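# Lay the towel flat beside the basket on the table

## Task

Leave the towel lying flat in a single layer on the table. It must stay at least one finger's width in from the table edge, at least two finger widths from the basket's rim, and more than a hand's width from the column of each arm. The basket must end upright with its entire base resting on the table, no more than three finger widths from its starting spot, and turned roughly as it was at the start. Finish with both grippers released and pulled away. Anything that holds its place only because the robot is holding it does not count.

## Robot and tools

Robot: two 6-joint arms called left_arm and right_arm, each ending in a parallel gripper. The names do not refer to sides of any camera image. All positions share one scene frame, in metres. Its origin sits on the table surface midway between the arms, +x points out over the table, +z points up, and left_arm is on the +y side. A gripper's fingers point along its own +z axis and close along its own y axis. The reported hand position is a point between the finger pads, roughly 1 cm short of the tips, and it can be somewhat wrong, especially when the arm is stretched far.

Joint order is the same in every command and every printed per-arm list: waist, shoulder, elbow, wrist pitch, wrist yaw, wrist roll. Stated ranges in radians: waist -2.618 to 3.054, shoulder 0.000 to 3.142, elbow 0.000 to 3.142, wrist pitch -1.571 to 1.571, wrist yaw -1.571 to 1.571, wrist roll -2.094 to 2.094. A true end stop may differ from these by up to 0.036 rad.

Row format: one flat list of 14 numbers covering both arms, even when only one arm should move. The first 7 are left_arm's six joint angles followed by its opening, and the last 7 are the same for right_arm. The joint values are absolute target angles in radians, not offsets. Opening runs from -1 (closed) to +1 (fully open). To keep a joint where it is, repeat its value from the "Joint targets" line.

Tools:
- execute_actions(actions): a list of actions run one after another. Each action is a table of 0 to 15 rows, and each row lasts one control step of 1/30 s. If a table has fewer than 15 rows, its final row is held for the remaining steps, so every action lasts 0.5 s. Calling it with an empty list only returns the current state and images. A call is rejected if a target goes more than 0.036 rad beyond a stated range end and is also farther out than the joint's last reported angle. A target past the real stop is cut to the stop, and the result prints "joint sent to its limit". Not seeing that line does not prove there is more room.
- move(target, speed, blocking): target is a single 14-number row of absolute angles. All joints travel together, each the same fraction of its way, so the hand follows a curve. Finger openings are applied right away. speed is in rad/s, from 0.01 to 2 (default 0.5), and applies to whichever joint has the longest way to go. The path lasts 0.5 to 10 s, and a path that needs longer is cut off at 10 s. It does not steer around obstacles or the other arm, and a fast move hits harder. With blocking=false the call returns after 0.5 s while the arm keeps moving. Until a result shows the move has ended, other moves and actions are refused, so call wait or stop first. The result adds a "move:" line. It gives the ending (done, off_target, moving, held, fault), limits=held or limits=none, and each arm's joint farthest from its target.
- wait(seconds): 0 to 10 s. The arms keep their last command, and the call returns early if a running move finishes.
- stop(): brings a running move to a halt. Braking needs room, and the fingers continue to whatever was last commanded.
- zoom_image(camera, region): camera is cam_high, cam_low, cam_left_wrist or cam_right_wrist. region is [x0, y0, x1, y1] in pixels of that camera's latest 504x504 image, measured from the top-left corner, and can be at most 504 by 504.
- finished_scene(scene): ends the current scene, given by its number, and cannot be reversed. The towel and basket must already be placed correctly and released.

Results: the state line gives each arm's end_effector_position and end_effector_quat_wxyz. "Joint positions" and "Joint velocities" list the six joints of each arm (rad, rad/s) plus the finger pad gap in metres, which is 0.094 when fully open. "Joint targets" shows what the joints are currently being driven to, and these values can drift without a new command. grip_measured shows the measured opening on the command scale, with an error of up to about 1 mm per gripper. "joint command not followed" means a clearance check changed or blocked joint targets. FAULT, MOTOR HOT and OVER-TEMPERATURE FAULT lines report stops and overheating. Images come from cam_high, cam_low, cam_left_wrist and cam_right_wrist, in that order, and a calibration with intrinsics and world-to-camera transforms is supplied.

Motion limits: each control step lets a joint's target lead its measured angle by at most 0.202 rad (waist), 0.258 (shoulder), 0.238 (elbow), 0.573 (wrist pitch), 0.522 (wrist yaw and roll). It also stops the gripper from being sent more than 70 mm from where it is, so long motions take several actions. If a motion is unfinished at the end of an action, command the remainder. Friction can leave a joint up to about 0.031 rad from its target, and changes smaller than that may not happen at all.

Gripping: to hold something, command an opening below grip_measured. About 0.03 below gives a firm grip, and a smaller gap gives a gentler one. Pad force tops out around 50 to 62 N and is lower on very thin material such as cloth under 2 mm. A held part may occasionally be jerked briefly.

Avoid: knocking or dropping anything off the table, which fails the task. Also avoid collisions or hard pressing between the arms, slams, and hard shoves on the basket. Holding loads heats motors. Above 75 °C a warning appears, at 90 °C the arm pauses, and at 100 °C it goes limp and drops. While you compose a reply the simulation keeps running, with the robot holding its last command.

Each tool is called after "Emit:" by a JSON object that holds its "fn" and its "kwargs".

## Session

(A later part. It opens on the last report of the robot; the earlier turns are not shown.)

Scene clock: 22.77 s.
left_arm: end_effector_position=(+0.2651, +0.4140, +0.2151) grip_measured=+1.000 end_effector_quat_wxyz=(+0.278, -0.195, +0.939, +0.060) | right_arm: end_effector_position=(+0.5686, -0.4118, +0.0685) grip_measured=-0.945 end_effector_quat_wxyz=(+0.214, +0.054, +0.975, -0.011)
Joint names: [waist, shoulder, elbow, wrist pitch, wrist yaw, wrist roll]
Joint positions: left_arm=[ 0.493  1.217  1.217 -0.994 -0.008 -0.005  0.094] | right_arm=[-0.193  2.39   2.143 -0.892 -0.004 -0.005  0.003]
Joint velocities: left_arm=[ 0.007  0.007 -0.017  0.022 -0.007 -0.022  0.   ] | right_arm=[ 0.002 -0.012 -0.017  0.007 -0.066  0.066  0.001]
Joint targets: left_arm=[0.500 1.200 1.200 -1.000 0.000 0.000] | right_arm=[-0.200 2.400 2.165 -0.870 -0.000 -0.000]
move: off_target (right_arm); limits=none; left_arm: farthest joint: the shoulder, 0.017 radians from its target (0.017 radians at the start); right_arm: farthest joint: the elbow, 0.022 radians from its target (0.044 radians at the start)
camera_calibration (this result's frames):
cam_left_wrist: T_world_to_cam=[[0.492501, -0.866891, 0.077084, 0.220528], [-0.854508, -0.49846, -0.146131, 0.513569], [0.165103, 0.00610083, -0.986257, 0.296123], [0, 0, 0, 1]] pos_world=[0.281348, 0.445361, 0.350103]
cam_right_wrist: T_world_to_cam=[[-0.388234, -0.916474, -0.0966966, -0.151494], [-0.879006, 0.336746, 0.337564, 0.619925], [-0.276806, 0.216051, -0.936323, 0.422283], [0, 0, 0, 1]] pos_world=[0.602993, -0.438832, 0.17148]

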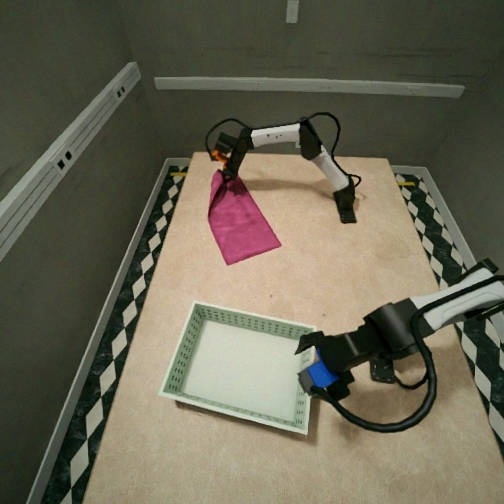

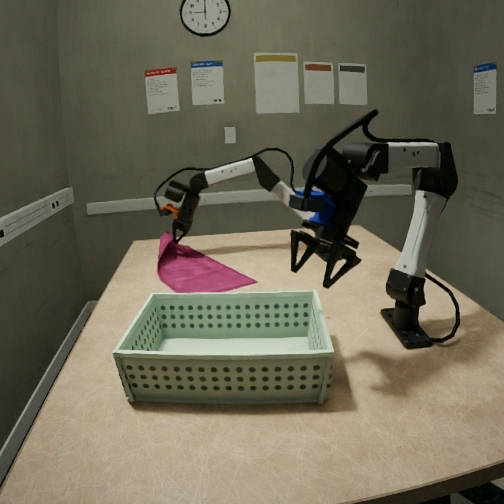

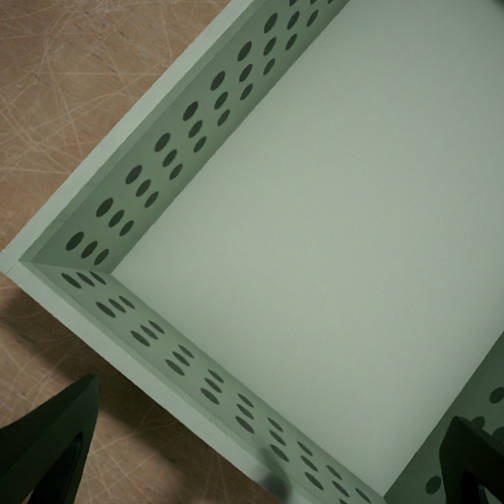

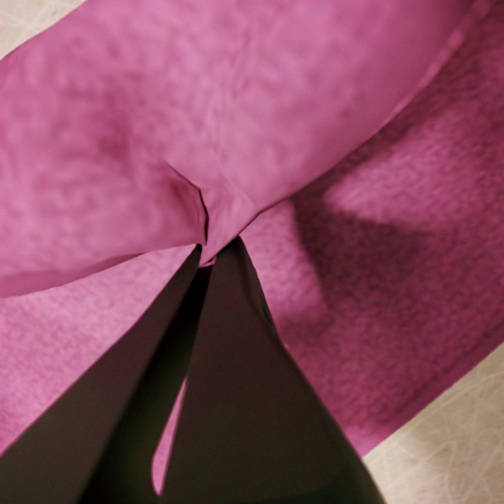

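Emit:
{"fn": "execute_actions", "kwargs": {"actions": [[[0.5,1.2,1.2,-1.0,0,0,1,-0.2,2.40,2.165,-0.87,0,0,-0.4]],[[0.5,1.2,1.2,-1.0,0,0,1,-0.2,2.40,2.165,-0.87,0,0,-0.4]]]}}

Emit:
{"fn": "move", "kwargs": {"target": [0.5,1.2,1.2,-1.0,0,0,1,-0.3,1.2,1.2,-1.0,0,0,-0.4], "speed": 0.9}}

Emit:
{"fn": "zoom_image", "kwargs": {"camera": "cam_high", "region": [170,130,330,290]}}

Emit:
{"fn": "zoom_image", "kwargs": {"camera": "cam_low", "region": [120,210,280,310]}}

Scene clock: 24.43 s.
left_arm: end_effector_position=(+0.2651, +0.4140, +0.2151) grip_measured=+1.000 end_effector_quat_wxyz=(+0.278, -0.195, +0.939, +0.060) | right_arm: end_effector_position=(+0.5699, -0.4119, +0.0691) grip_measured=-0.401 end_effector_quat_wxyz=(+0.217, +0.054, +0.975, -0.011)
Joint names: [waist, shoulder, elbow, wrist pitch, wrist yaw, wrist roll]
Joint positions: left_arm=[ 0.493  1.217  1.217 -0.994 -0.008 -0.005  0.094] | right_arm=[-0.193  2.39   2.143 -0.886 -0.004 -0.004  0.028]
Joint velocities: left_arm=[ 0.007  0.017 -0.002  0.007 -0.007 -0.007  0.   ] | right_arm=[-0.002  0.027 -0.002  0.007  0.081  0.022  0.   ]
Joint targets: left_arm=[0.500 1.200 1.200 -1.000 -0.000 -0.000] | right_arm=[-0.200 2.400 2.165 -0.870 0.000 0.000]
camera_calibration (this result's frames):
cam_left_wrist: T_world_to_cam=[[0.492501, -0.866891, 0.077084, 0.220528], [-0.854508, -0.49846, -0.146131, 0.513569], [0.165103, 0.00610083, -0.986257, 0.296123], [0, 0, 0, 1]] pos_world=[0.281348, 0.445361, 0.350103]
cam_right_wrist: T_world_to_cam=[[-0.387995, -0.916388, -0.098449, -0.15106], [-0.880799, 0.337219, 0.332379, 0.622464], [-0.271389, 0.215675, -0.937994, 0.420094], [0, 0, 0, 1]] pos_world=[0.603664, -0.43894, 0.17228]

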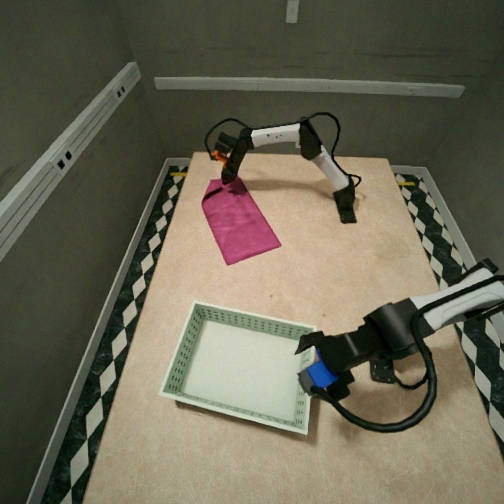

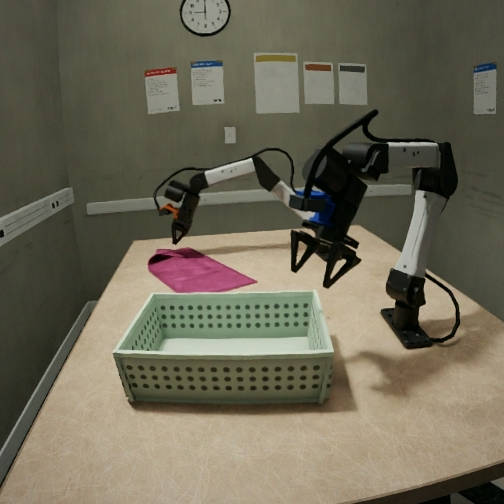

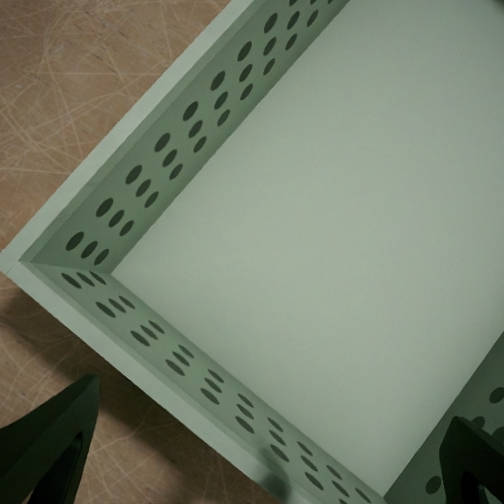

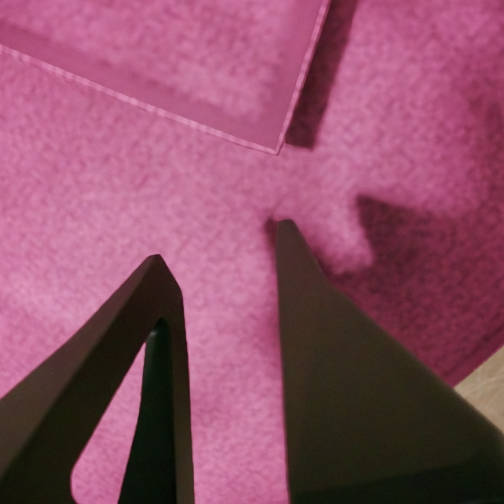

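Scene clock: 26.33 s.
left_arm: end_effector_position=(+0.2651, +0.4140, +0.2151) grip_measured=+1.000 end_effector_quat_wxyz=(+0.278, -0.195, +0.939, +0.060) | right_arm: end_effector_position=(+0.3021, -0.4108, +0.2148) grip_measured=-0.401 end_effector_quat_wxyz=(+0.281, +0.100, +0.954, -0.029)
Joint names: [waist, shoulder, elbow, wrist pitch, wrist yaw, wrist roll]
Joint positions: left_arm=[ 0.493  1.217  1.217 -0.994 -0.008 -0.005  0.094] | right_arm=[-0.291  1.21   1.214 -1.004 -0.004 -0.004  0.028]
Joint velocities: left_arm=[ 0.002 -0.002  0.002 -0.066  0.022 -0.037  0.   ] | right_arm=[ 0.017  0.002 -0.002  0.022 -0.095 -0.007  0.001]
Joint targets: left_arm=[0.500 1.200 1.200 -1.000 -0.000 0.000] | right_arm=[-0.300 1.200 1.200 -1.000 -0.000 -0.000]
move: done; limits=none; left_arm: farthest joint: the shoulder, 0.017 radians from its target (0.017 radians at the start); right_arm: farthest joint: the elbow, 0.014 radians from its target (0.943 radians at the start)
camera_calibration (this result's frames):
cam_left_wrist: T_world_to_cam=[[0.492501, -0.866891, 0.077084, 0.220528], [-0.854508, -0.49846, -0.146131, 0.513569], [0.165103, 0.00610083, -0.986257, 0.296123], [0, 0, 0, 1]] pos_world=[0.281348, 0.445361, 0.350103]
cam_right_wrist: T_world_to_cam=[[-0.460442, -0.877353, -0.135073, -0.193748], [-0.879083, 0.429531, 0.206677, 0.402249], [-0.123311, 0.213903, -0.969041, 0.445047], [0, 0, 0, 1]] pos_world=[0.31928, -0.437961, 0.321963]

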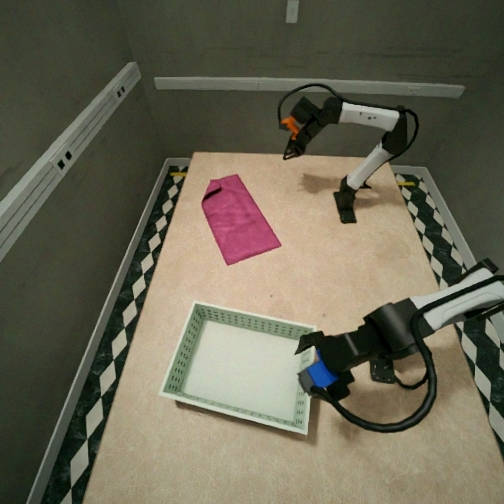

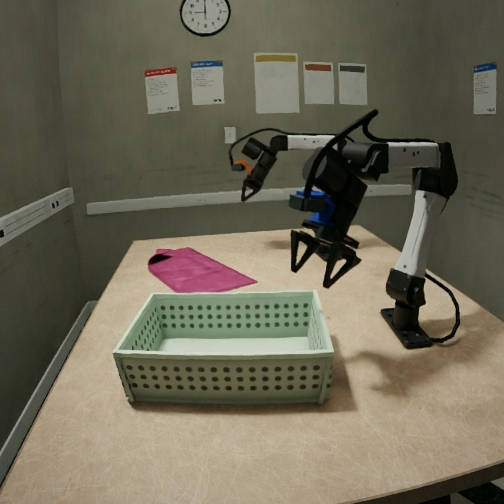

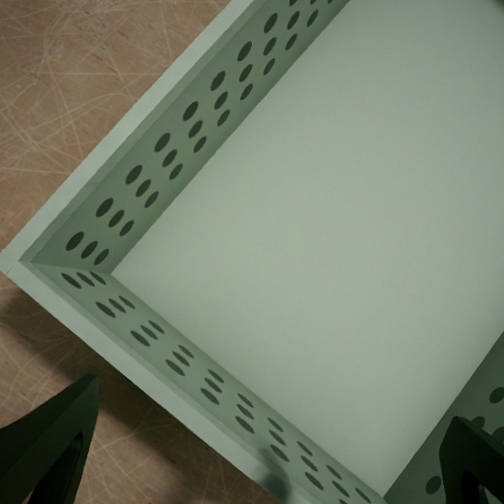

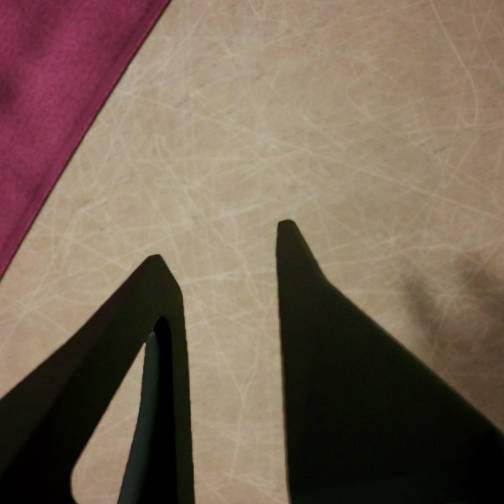

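Region (170, 130, 330, 290) of cam_high's 504x504 image, scaled by 3.150, with more detail than that image has.

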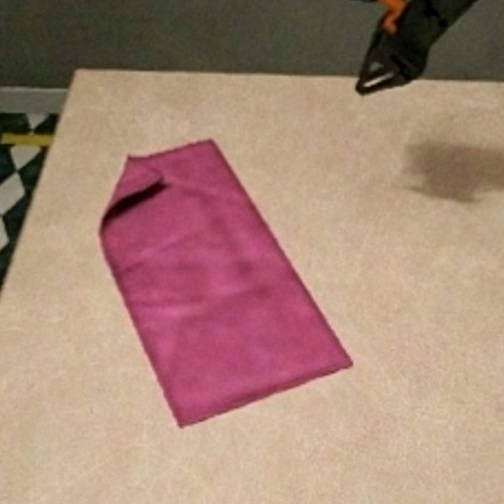

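Region (120, 210, 280, 310) of cam_low's 504x504 image, scaled by 3.150, with more detail than that image has; it fills the top 315 rows of this view, and the rest is white.

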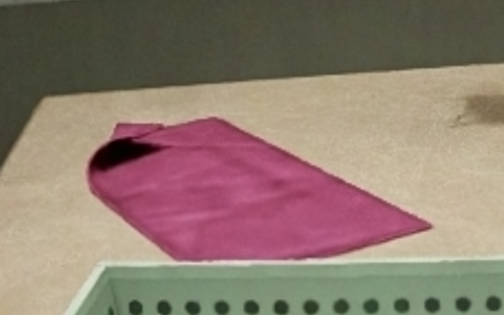

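Emit:
{"fn": "move", "kwargs": {"target": [-0.636,2.422,2.066,-0.844,0,0,-1,-0.22,2.064,1.14,0.214,0,0,-1], "speed": 0.7}}

Emit:
{"fn": "zoom_image", "kwargs": {"camera": "cam_low", "region": [120,190,300,310]}}

Scene clock: 30.50 s.
left_arm: end_effector_position=(+0.3929, -0.0759, +0.0205) grip_measured=-0.989 end_effector_quat_wxyz=(+0.160, +0.351, +0.921, -0.059) | right_arm: end_effector_position=(+0.5251, -0.4257, +0.0266) grip_measured=-0.992 end_effector_quat_wxyz=(+0.412, +0.066, +0.908, -0.030)
Joint names: [waist, shoulder, elbow, wrist pitch, wrist yaw, wrist roll]
Joint positions: left_arm=[-0.643  2.423  2.044 -0.849 -0.005 -0.003  0.001] | right_arm=[-0.229  2.063  1.149  0.195 -0.004 -0.004  0.   ]
Joint velocities: left_arm=[-0.022 -0.007 -0.002 -0.051 -0.007 -0.051  0.001] | right_arm=[-0.022 -0.002  0.027 -0.022  0.066  0.007 -0.001]
Joint targets: left_arm=[-0.636 2.422 2.066 -0.844 -0.000 -0.000] | right_arm=[-0.220 2.064 1.140 0.214 -0.000 -0.000]
move: off_target (left_arm); limits=none; left_arm: farthest joint: the elbow, 0.022 radians from its target (0.849 radians at the start); right_arm: farthest joint: the wrist pitch, 0.019 radians from its target (1.218 radians at the start)
camera_calibration (this result's frames):
cam_left_wrist: T_world_to_cam=[[-0.569514, -0.820429, 0.0504899, 0.169228], [-0.815843, 0.571686, 0.0870369, 0.411362], [-0.100272, 0.00837693, -0.994925, 0.190643], [0, 0, 0, 1]] pos_world=[0.4511, -0.0979275, 0.145327]
cam_right_wrist: T_world_to_cam=[[-0.358059, -0.911453, -0.202602, -0.196091], [-0.923978, 0.377118, -0.0636072, 0.652063], [0.13438, 0.164424, -0.977193, 0.137216], [0, 0, 0, 1]] pos_world=[0.513841, -0.447195, 0.135834]

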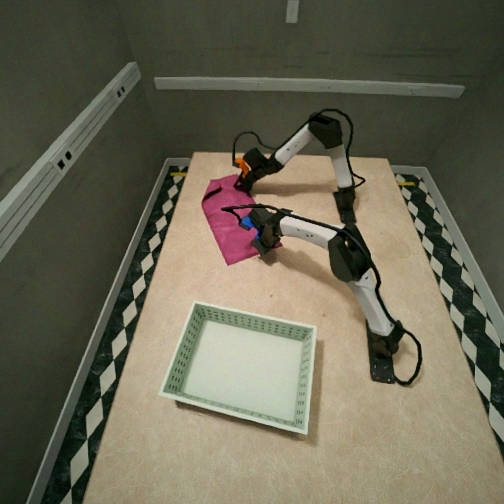

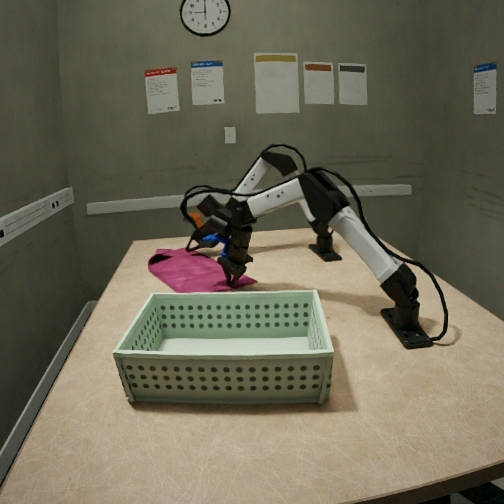

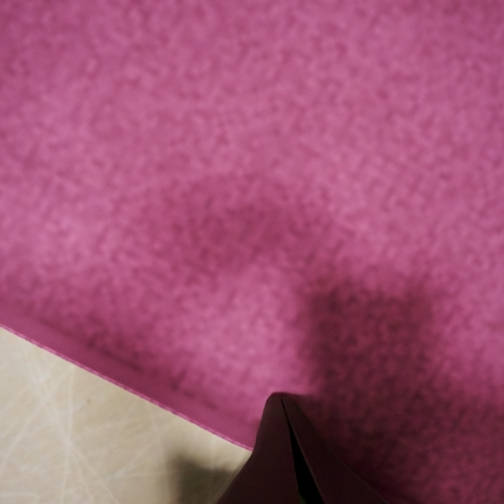

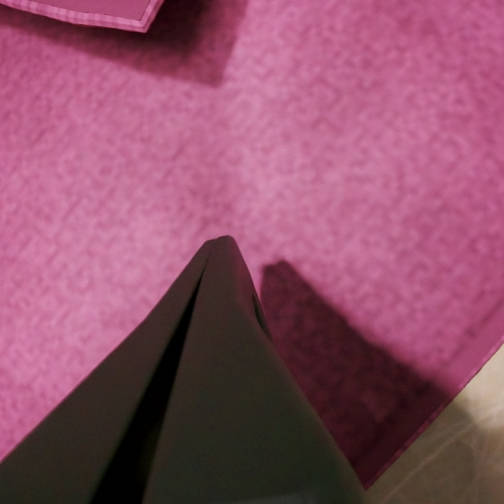

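Region (120, 190, 300, 310) of cam_low's 504x504 image, scaled by 2.800, with more detail than that image has.

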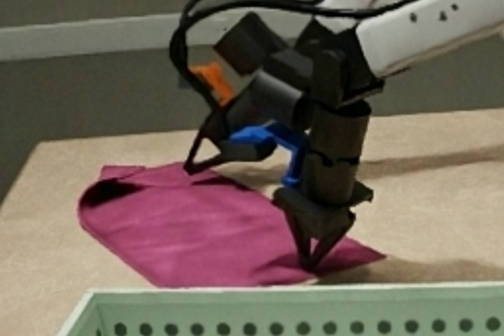

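Emit:
{"fn": "move", "kwargs": {"target": [-0.65,2.47,2.0,-0.58,0,0,1,-0.19,2.215,1.34,0.2,0,0,-1], "speed": 0.2}}

Emit:
{"fn": "zoom_image", "kwargs": {"camera": "cam_low", "region": [120,190,300,310]}}

Scene clock: 33.50 s.
left_arm: end_effector_position=(+0.4285, -0.1080, +0.0204) grip_measured=+1.000 end_effector_quat_wxyz=(+0.251, +0.343, +0.900, -0.094) | right_arm: end_effector_position=(+0.5675, -0.4147, +0.0179) grip_measured=-0.992 end_effector_quat_wxyz=(+0.425, +0.052, +0.903, -0.025)
Joint names: [waist, shoulder, elbow, wrist pitch, wrist yaw, wrist roll]
Joint positions: left_arm=[-0.643  2.458  2.021 -0.591 -0.005 -0.003  0.094] | right_arm=[-0.198  2.204  1.319  0.195 -0.004 -0.004  0.   ]
Joint velocities: left_arm=[ 0.002  0.017 -0.007 -0.007  0.037  0.022  0.   ] | right_arm=[-0.007  0.007 -0.017  0.022 -0.037  0.022  0.   ]
Joint targets: left_arm=[-0.650 2.470 2.000 -0.580 0.000 -0.000] | right_arm=[-0.190 2.215 1.340 0.200 -0.000 0.000]
move: off_target (left_arm, right_arm); limits=none; left_arm: farthest joint: the elbow, 0.021 radians from its target (0.044 radians at the start); right_arm: farthest joint: the elbow, 0.021 radians from its target (0.191 radians at the start)
camera_calibration (this result's frames):
cam_left_wrist: T_world_to_cam=[[-0.578866, -0.812013, 0.0744907, 0.167642], [-0.81399, 0.570019, -0.1118, 0.461863], [0.0483218, -0.125352, -0.990935, 0.116205], [0, 0, 0, 1]] pos_world=[0.467378, -0.112577, 0.1543]
cam_right_wrist: T_world_to_cam=[[-0.32424, -0.922666, -0.208702, -0.196363], [-0.932855, 0.348481, -0.0913402, 0.680185], [0.157005, 0.165073, -0.973704, 0.10854], [0, 0, 0, 1]] pos_world=[0.553803, -0.436126, 0.126832]

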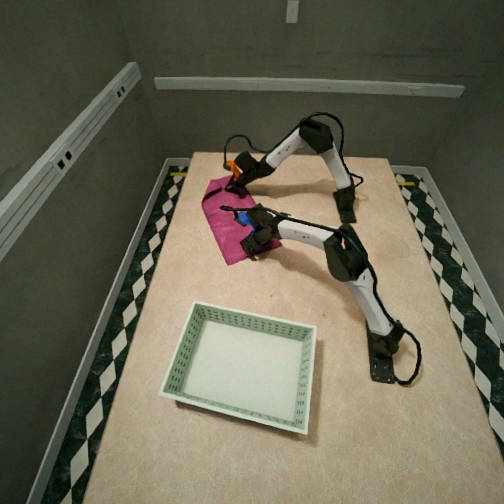

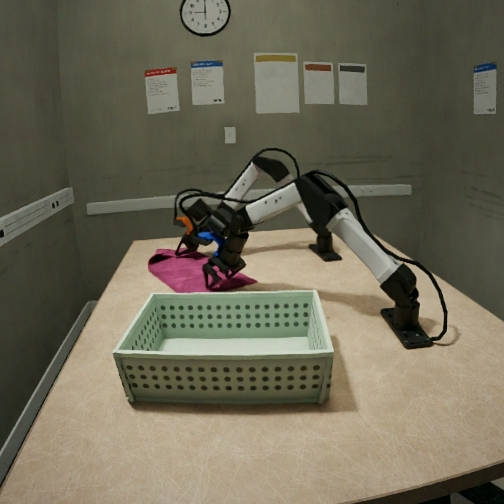

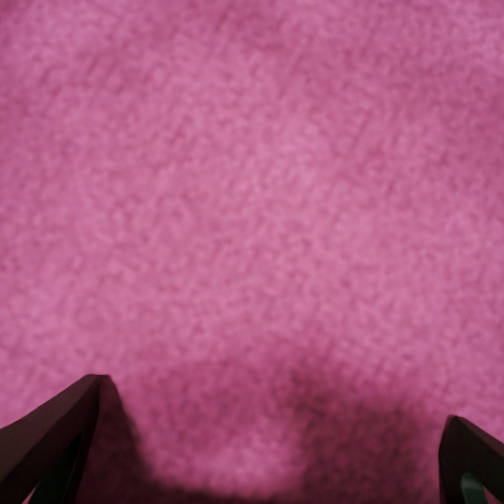

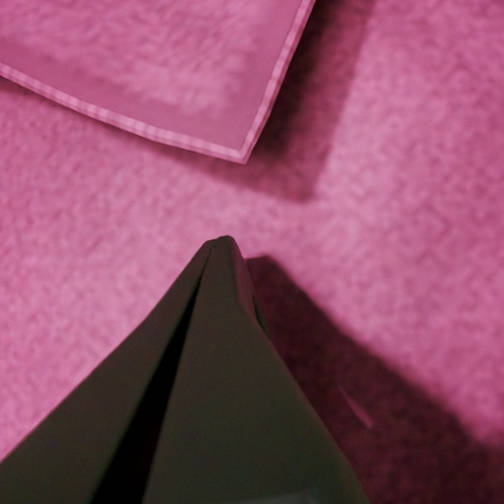

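Region (120, 190, 300, 310) of cam_low's 504x504 image, scaled by 2.800, with more detail than that image has.

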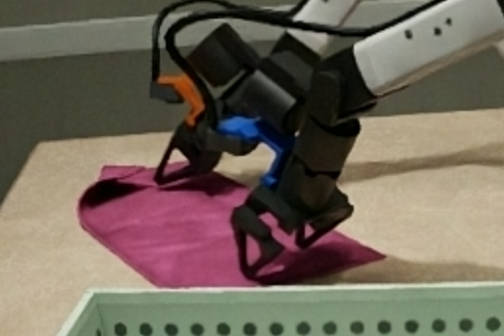

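Emit:
{"fn": "move", "kwargs": {"target": [-0.65,2.505,2.0,-0.58,0,0,1,-0.21,2.215,1.34,0.2,0,0,-1], "speed": 0.1}}

Emit:
{"fn": "move", "kwargs": {"target": [-0.65,2.505,2.0,-0.58,0,0,1,-0.21,2.408,1.708,0.0,0,0,-1], "speed": 0.3}}

Emit:
{"fn": "zoom_image", "kwargs": {"camera": "cam_low", "region": [120,190,300,310]}}

Scene clock: 35.43 s.
left_arm: end_effector_position=(+0.4302, -0.1095, +0.0178) grip_measured=+1.000 end_effector_quat_wxyz=(+0.254, +0.343, +0.899, -0.095) | right_arm: end_effector_position=(+0.5675, -0.4147, +0.0179) grip_measured=-0.992 end_effector_quat_wxyz=(+0.425, +0.052, +0.903, -0.025)
Joint names: [waist, shoulder, elbow, wrist pitch, wrist yaw, wrist roll]
Joint positions: left_arm=[-0.643  2.465  2.021 -0.577 -0.005 -0.002  0.094] | right_arm=[-0.198  2.204  1.319  0.195 -0.004 -0.004  0.   ]
Joint velocities: left_arm=[-0.007  0.007 -0.002  0.037  0.022  0.007  0.   ] | right_arm=[-0.002 -0.007  0.002  0.022 -0.022  0.022 -0.001]
Joint targets: left_arm=[-0.650 2.505 2.000 -0.580 0.000 0.000] | right_arm=[-0.210 2.215 1.340 0.200 0.000 -0.000]
move: off_target (left_arm, right_arm); limits=none; left_arm: farthest joint: the shoulder, 0.040 radians from its target (0.047 radians at the start); right_arm: farthest joint: the elbow, 0.021 radians from its target (0.021 radians at the start)
camera_calibration (this result's frames):
cam_left_wrist: T_world_to_cam=[[-0.580048, -0.811156, 0.074629, 0.168184], [-0.812832, 0.570367, -0.11826, 0.46344], [0.0533613, -0.129257, -0.990174, 0.110726], [0, 0, 0, 1]] pos_world=[0.468345, -0.113595, 0.151893]
cam_right_wrist: T_world_to_cam=[[-0.32424, -0.922666, -0.208702, -0.196363], [-0.932855, 0.348481, -0.0913402, 0.680185], [0.157005, 0.165073, -0.973704, 0.10854], [0, 0, 0, 1]] pos_world=[0.553803, -0.436126, 0.126832]

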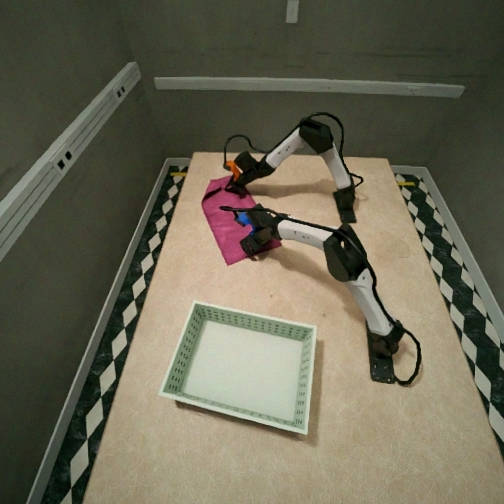

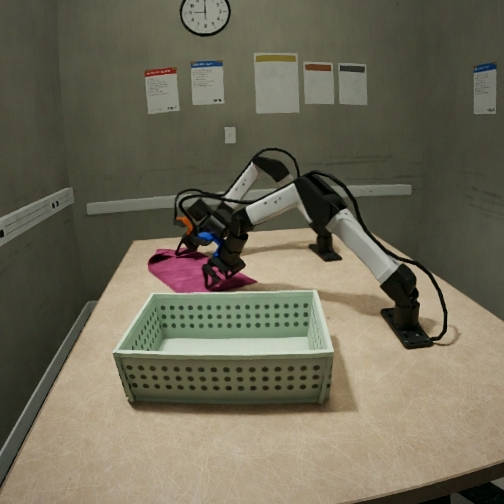

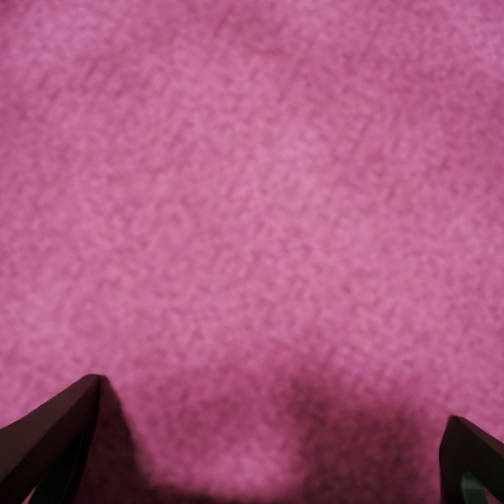

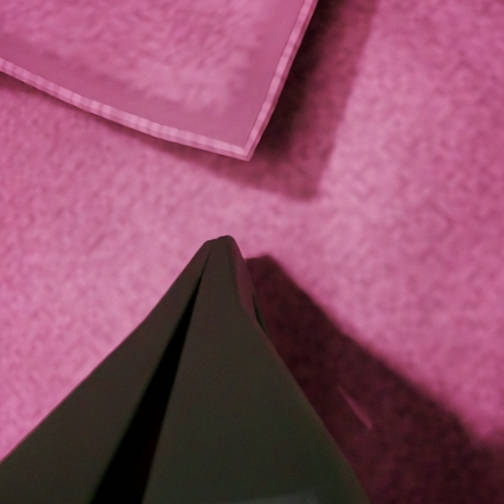

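Scene clock: 37.33 s.
left_arm: end_effector_position=(+0.4305, -0.1096, +0.0180) grip_measured=+1.000 end_effector_quat_wxyz=(+0.255, +0.343, +0.899, -0.095) | right_arm: end_effector_position=(+0.6256, -0.4218, +0.0183) grip_measured=-0.992 end_effector_quat_wxyz=(+0.417, +0.052, +0.907, -0.024)
Joint names: [waist, shoulder, elbow, wrist pitch, wrist yaw, wrist roll]
Joint positions: left_arm=[-0.643  2.465  2.021 -0.576 -0.006 -0.002  0.094] | right_arm=[-0.198  2.397  1.687  0.002 -0.004 -0.004  0.   ]
Joint velocities: left_arm=[-0.007 -0.007 -0.017  0.007  0.037 -0.037  0.   ] | right_arm=[-0.017  0.002  0.002 -0.051 -0.081 -0.022  0.001]
Joint targets: left_arm=[-0.650 2.505 2.000 -0.580 0.000 -0.000] | right_arm=[-0.210 2.408 1.708 -0.000 -0.000 -0.000]
move: off_target (left_arm, right_arm); limits=none; left_arm: farthest joint: the shoulder, 0.040 radians from its target (0.040 radians at the start); right_arm: farthest joint: the elbow, 0.021 radians from its target (0.389 radians at the start)
camera_calibration (this result's frames):
cam_left_wrist: T_world_to_cam=[[-0.579842, -0.811347, 0.0741546, 0.168162], [-0.812873, 0.569979, -0.119842, 0.463797], [0.0549668, -0.129768, -0.99002, 0.110138], [0, 0, 0, 1]] pos_world=[0.468461, -0.113624, 0.152151]
cam_right_wrist: T_world_to_cam=[[-0.327765, -0.922236, -0.205062, -0.181647], [-0.93427, 0.348653, -0.0747079, 0.737537], [0.140394, 0.167097, -0.975894, 0.11229], [0, 0, 0, 1]] pos_world=[0.613756, -0.44343, 0.127434]

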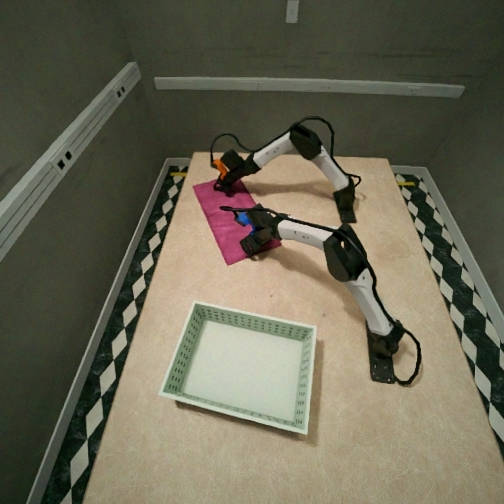

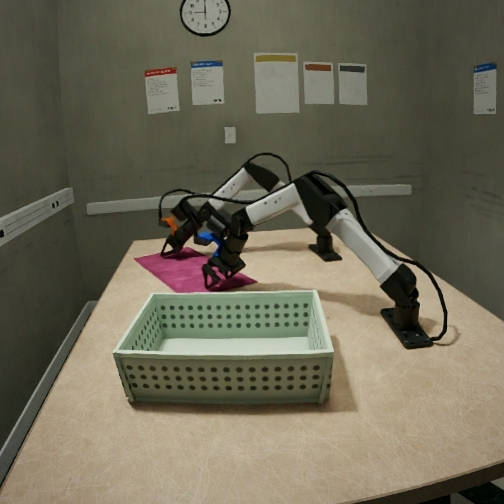

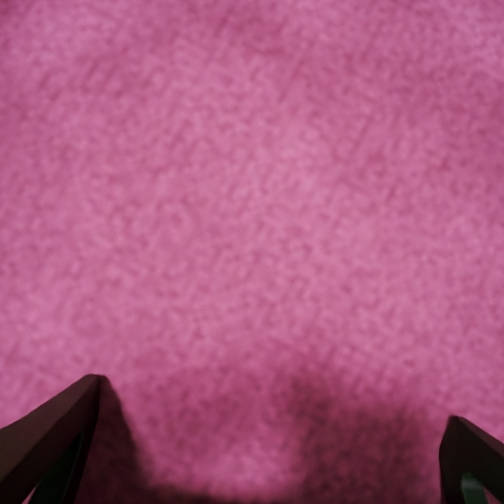

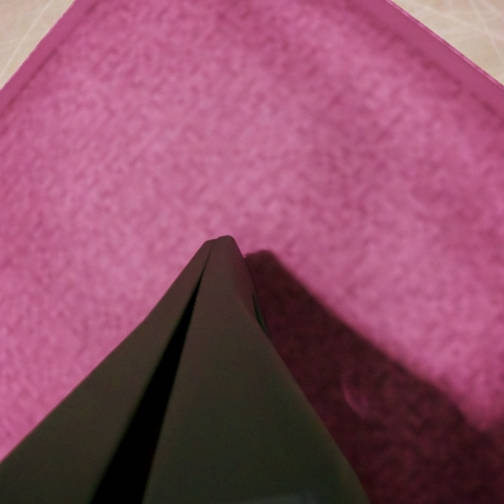

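Region (120, 190, 300, 310) of cam_low's 504x504 image, scaled by 2.800, with more detail than that image has.

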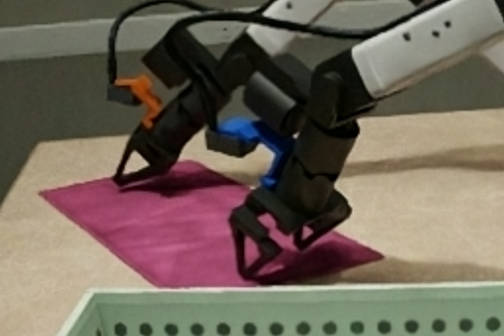

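Emit:
{"fn": "move", "kwargs": {"target": [-0.5,1.2,1.2,-1.0,0,0,1,-0.3,1.2,1.2,-1.0,0,0,-1], "speed": 0.9}}

Emit:
{"fn": "zoom_image", "kwargs": {"camera": "cam_high", "region": [170,130,330,290]}}

Scene clock: 40.00 s.
left_arm: end_effector_position=(+0.2370, +0.1196, +0.2170) grip_measured=+1.000 end_effector_quat_wxyz=(+0.276, +0.281, +0.916, -0.082) | right_arm: end_effector_position=(+0.3031, -0.4111, +0.2163) grip_measured=-0.992 end_effector_quat_wxyz=(+0.285, +0.100, +0.953, -0.029)
Joint names: [waist, shoulder, elbow, wrist pitch, wrist yaw, wrist roll]
Joint positions: left_arm=[-0.51   1.211  1.218 -0.994 -0.006 -0.002  0.094] | right_arm=[-0.291  1.207  1.214 -0.997 -0.004 -0.004  0.   ]
Joint velocities: left_arm=[ 0.002  0.032 -0.007  0.051 -0.022  0.051  0.   ] | right_arm=[ 0.002 -0.002  0.007  0.007 -0.051 -0.022  0.   ]
Joint targets: left_arm=[-0.500 1.200 1.200 -1.000 -0.000 0.000] | right_arm=[-0.300 1.200 1.200 -1.000 0.000 0.000]
move: done; limits=none; left_arm: farthest joint: the elbow, 0.018 radians from its target (0.821 radians at the start); right_arm: farthest joint: the elbow, 0.014 radians from its target (0.487 radians at the start)
camera_calibration (this result's frames):
cam_left_wrist: T_world_to_cam=[[-0.468562, -0.880028, 0.0774647, 0.208318], [-0.877898, 0.454035, -0.152141, 0.235973], [0.0987167, -0.139294, -0.985318, 0.337284], [0, 0, 0, 1]] pos_world=[0.271475, 0.123167, 0.352096]
cam_right_wrist: T_world_to_cam=[[-0.459558, -0.877443, -0.137481, -0.193178], [-0.880729, 0.430261, 0.197969, 0.405593], [-0.114553, 0.212062, -0.970519, 0.443597], [0, 0, 0, 1]] pos_world=[0.319256, -0.438083, 0.323666]

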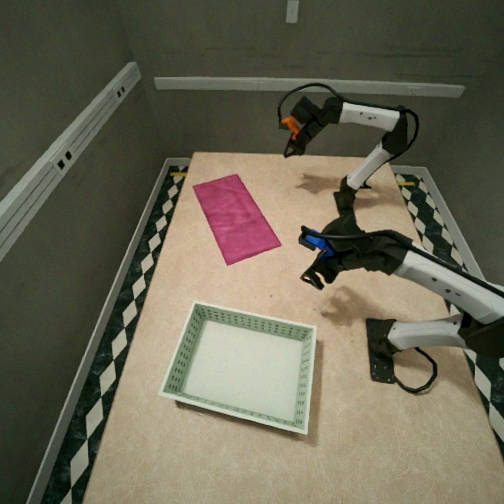

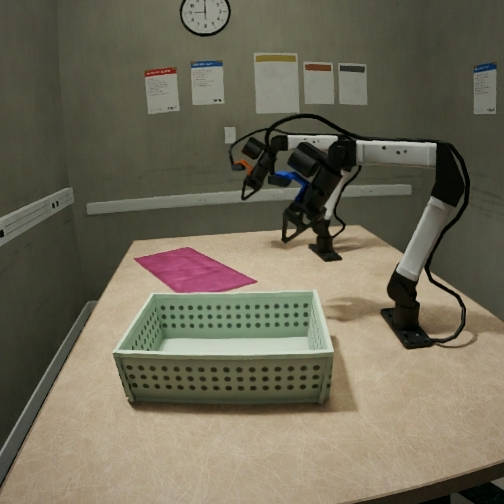

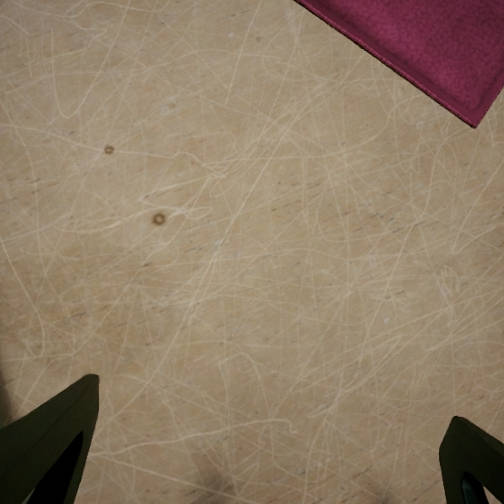

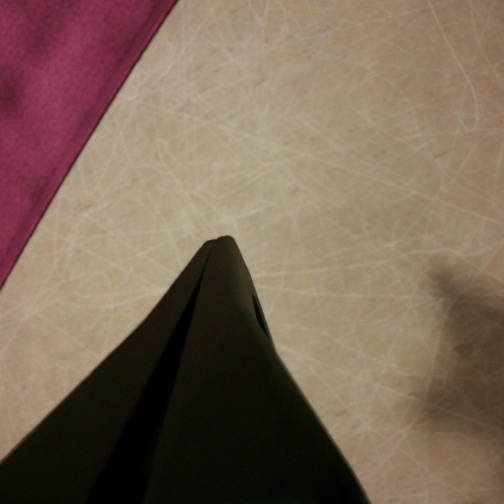

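Region (170, 130, 330, 290) of cam_high's 504x504 image, scaled by 3.150, with more detail than that image has.

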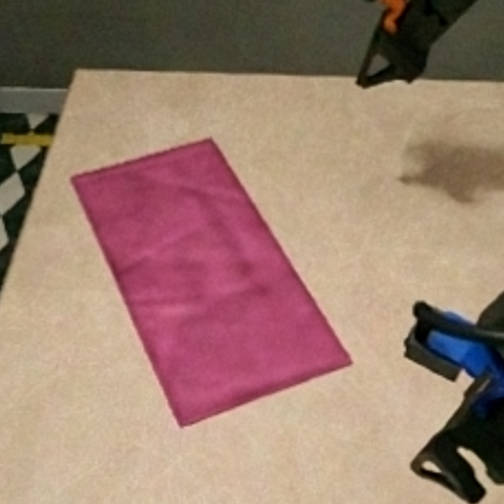

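The towel is flat, about 5 cm from the table edge.

Emit:
{"fn": "finished_scene", "kwargs": {"scene": 1}}

The scene is finished: the task was done.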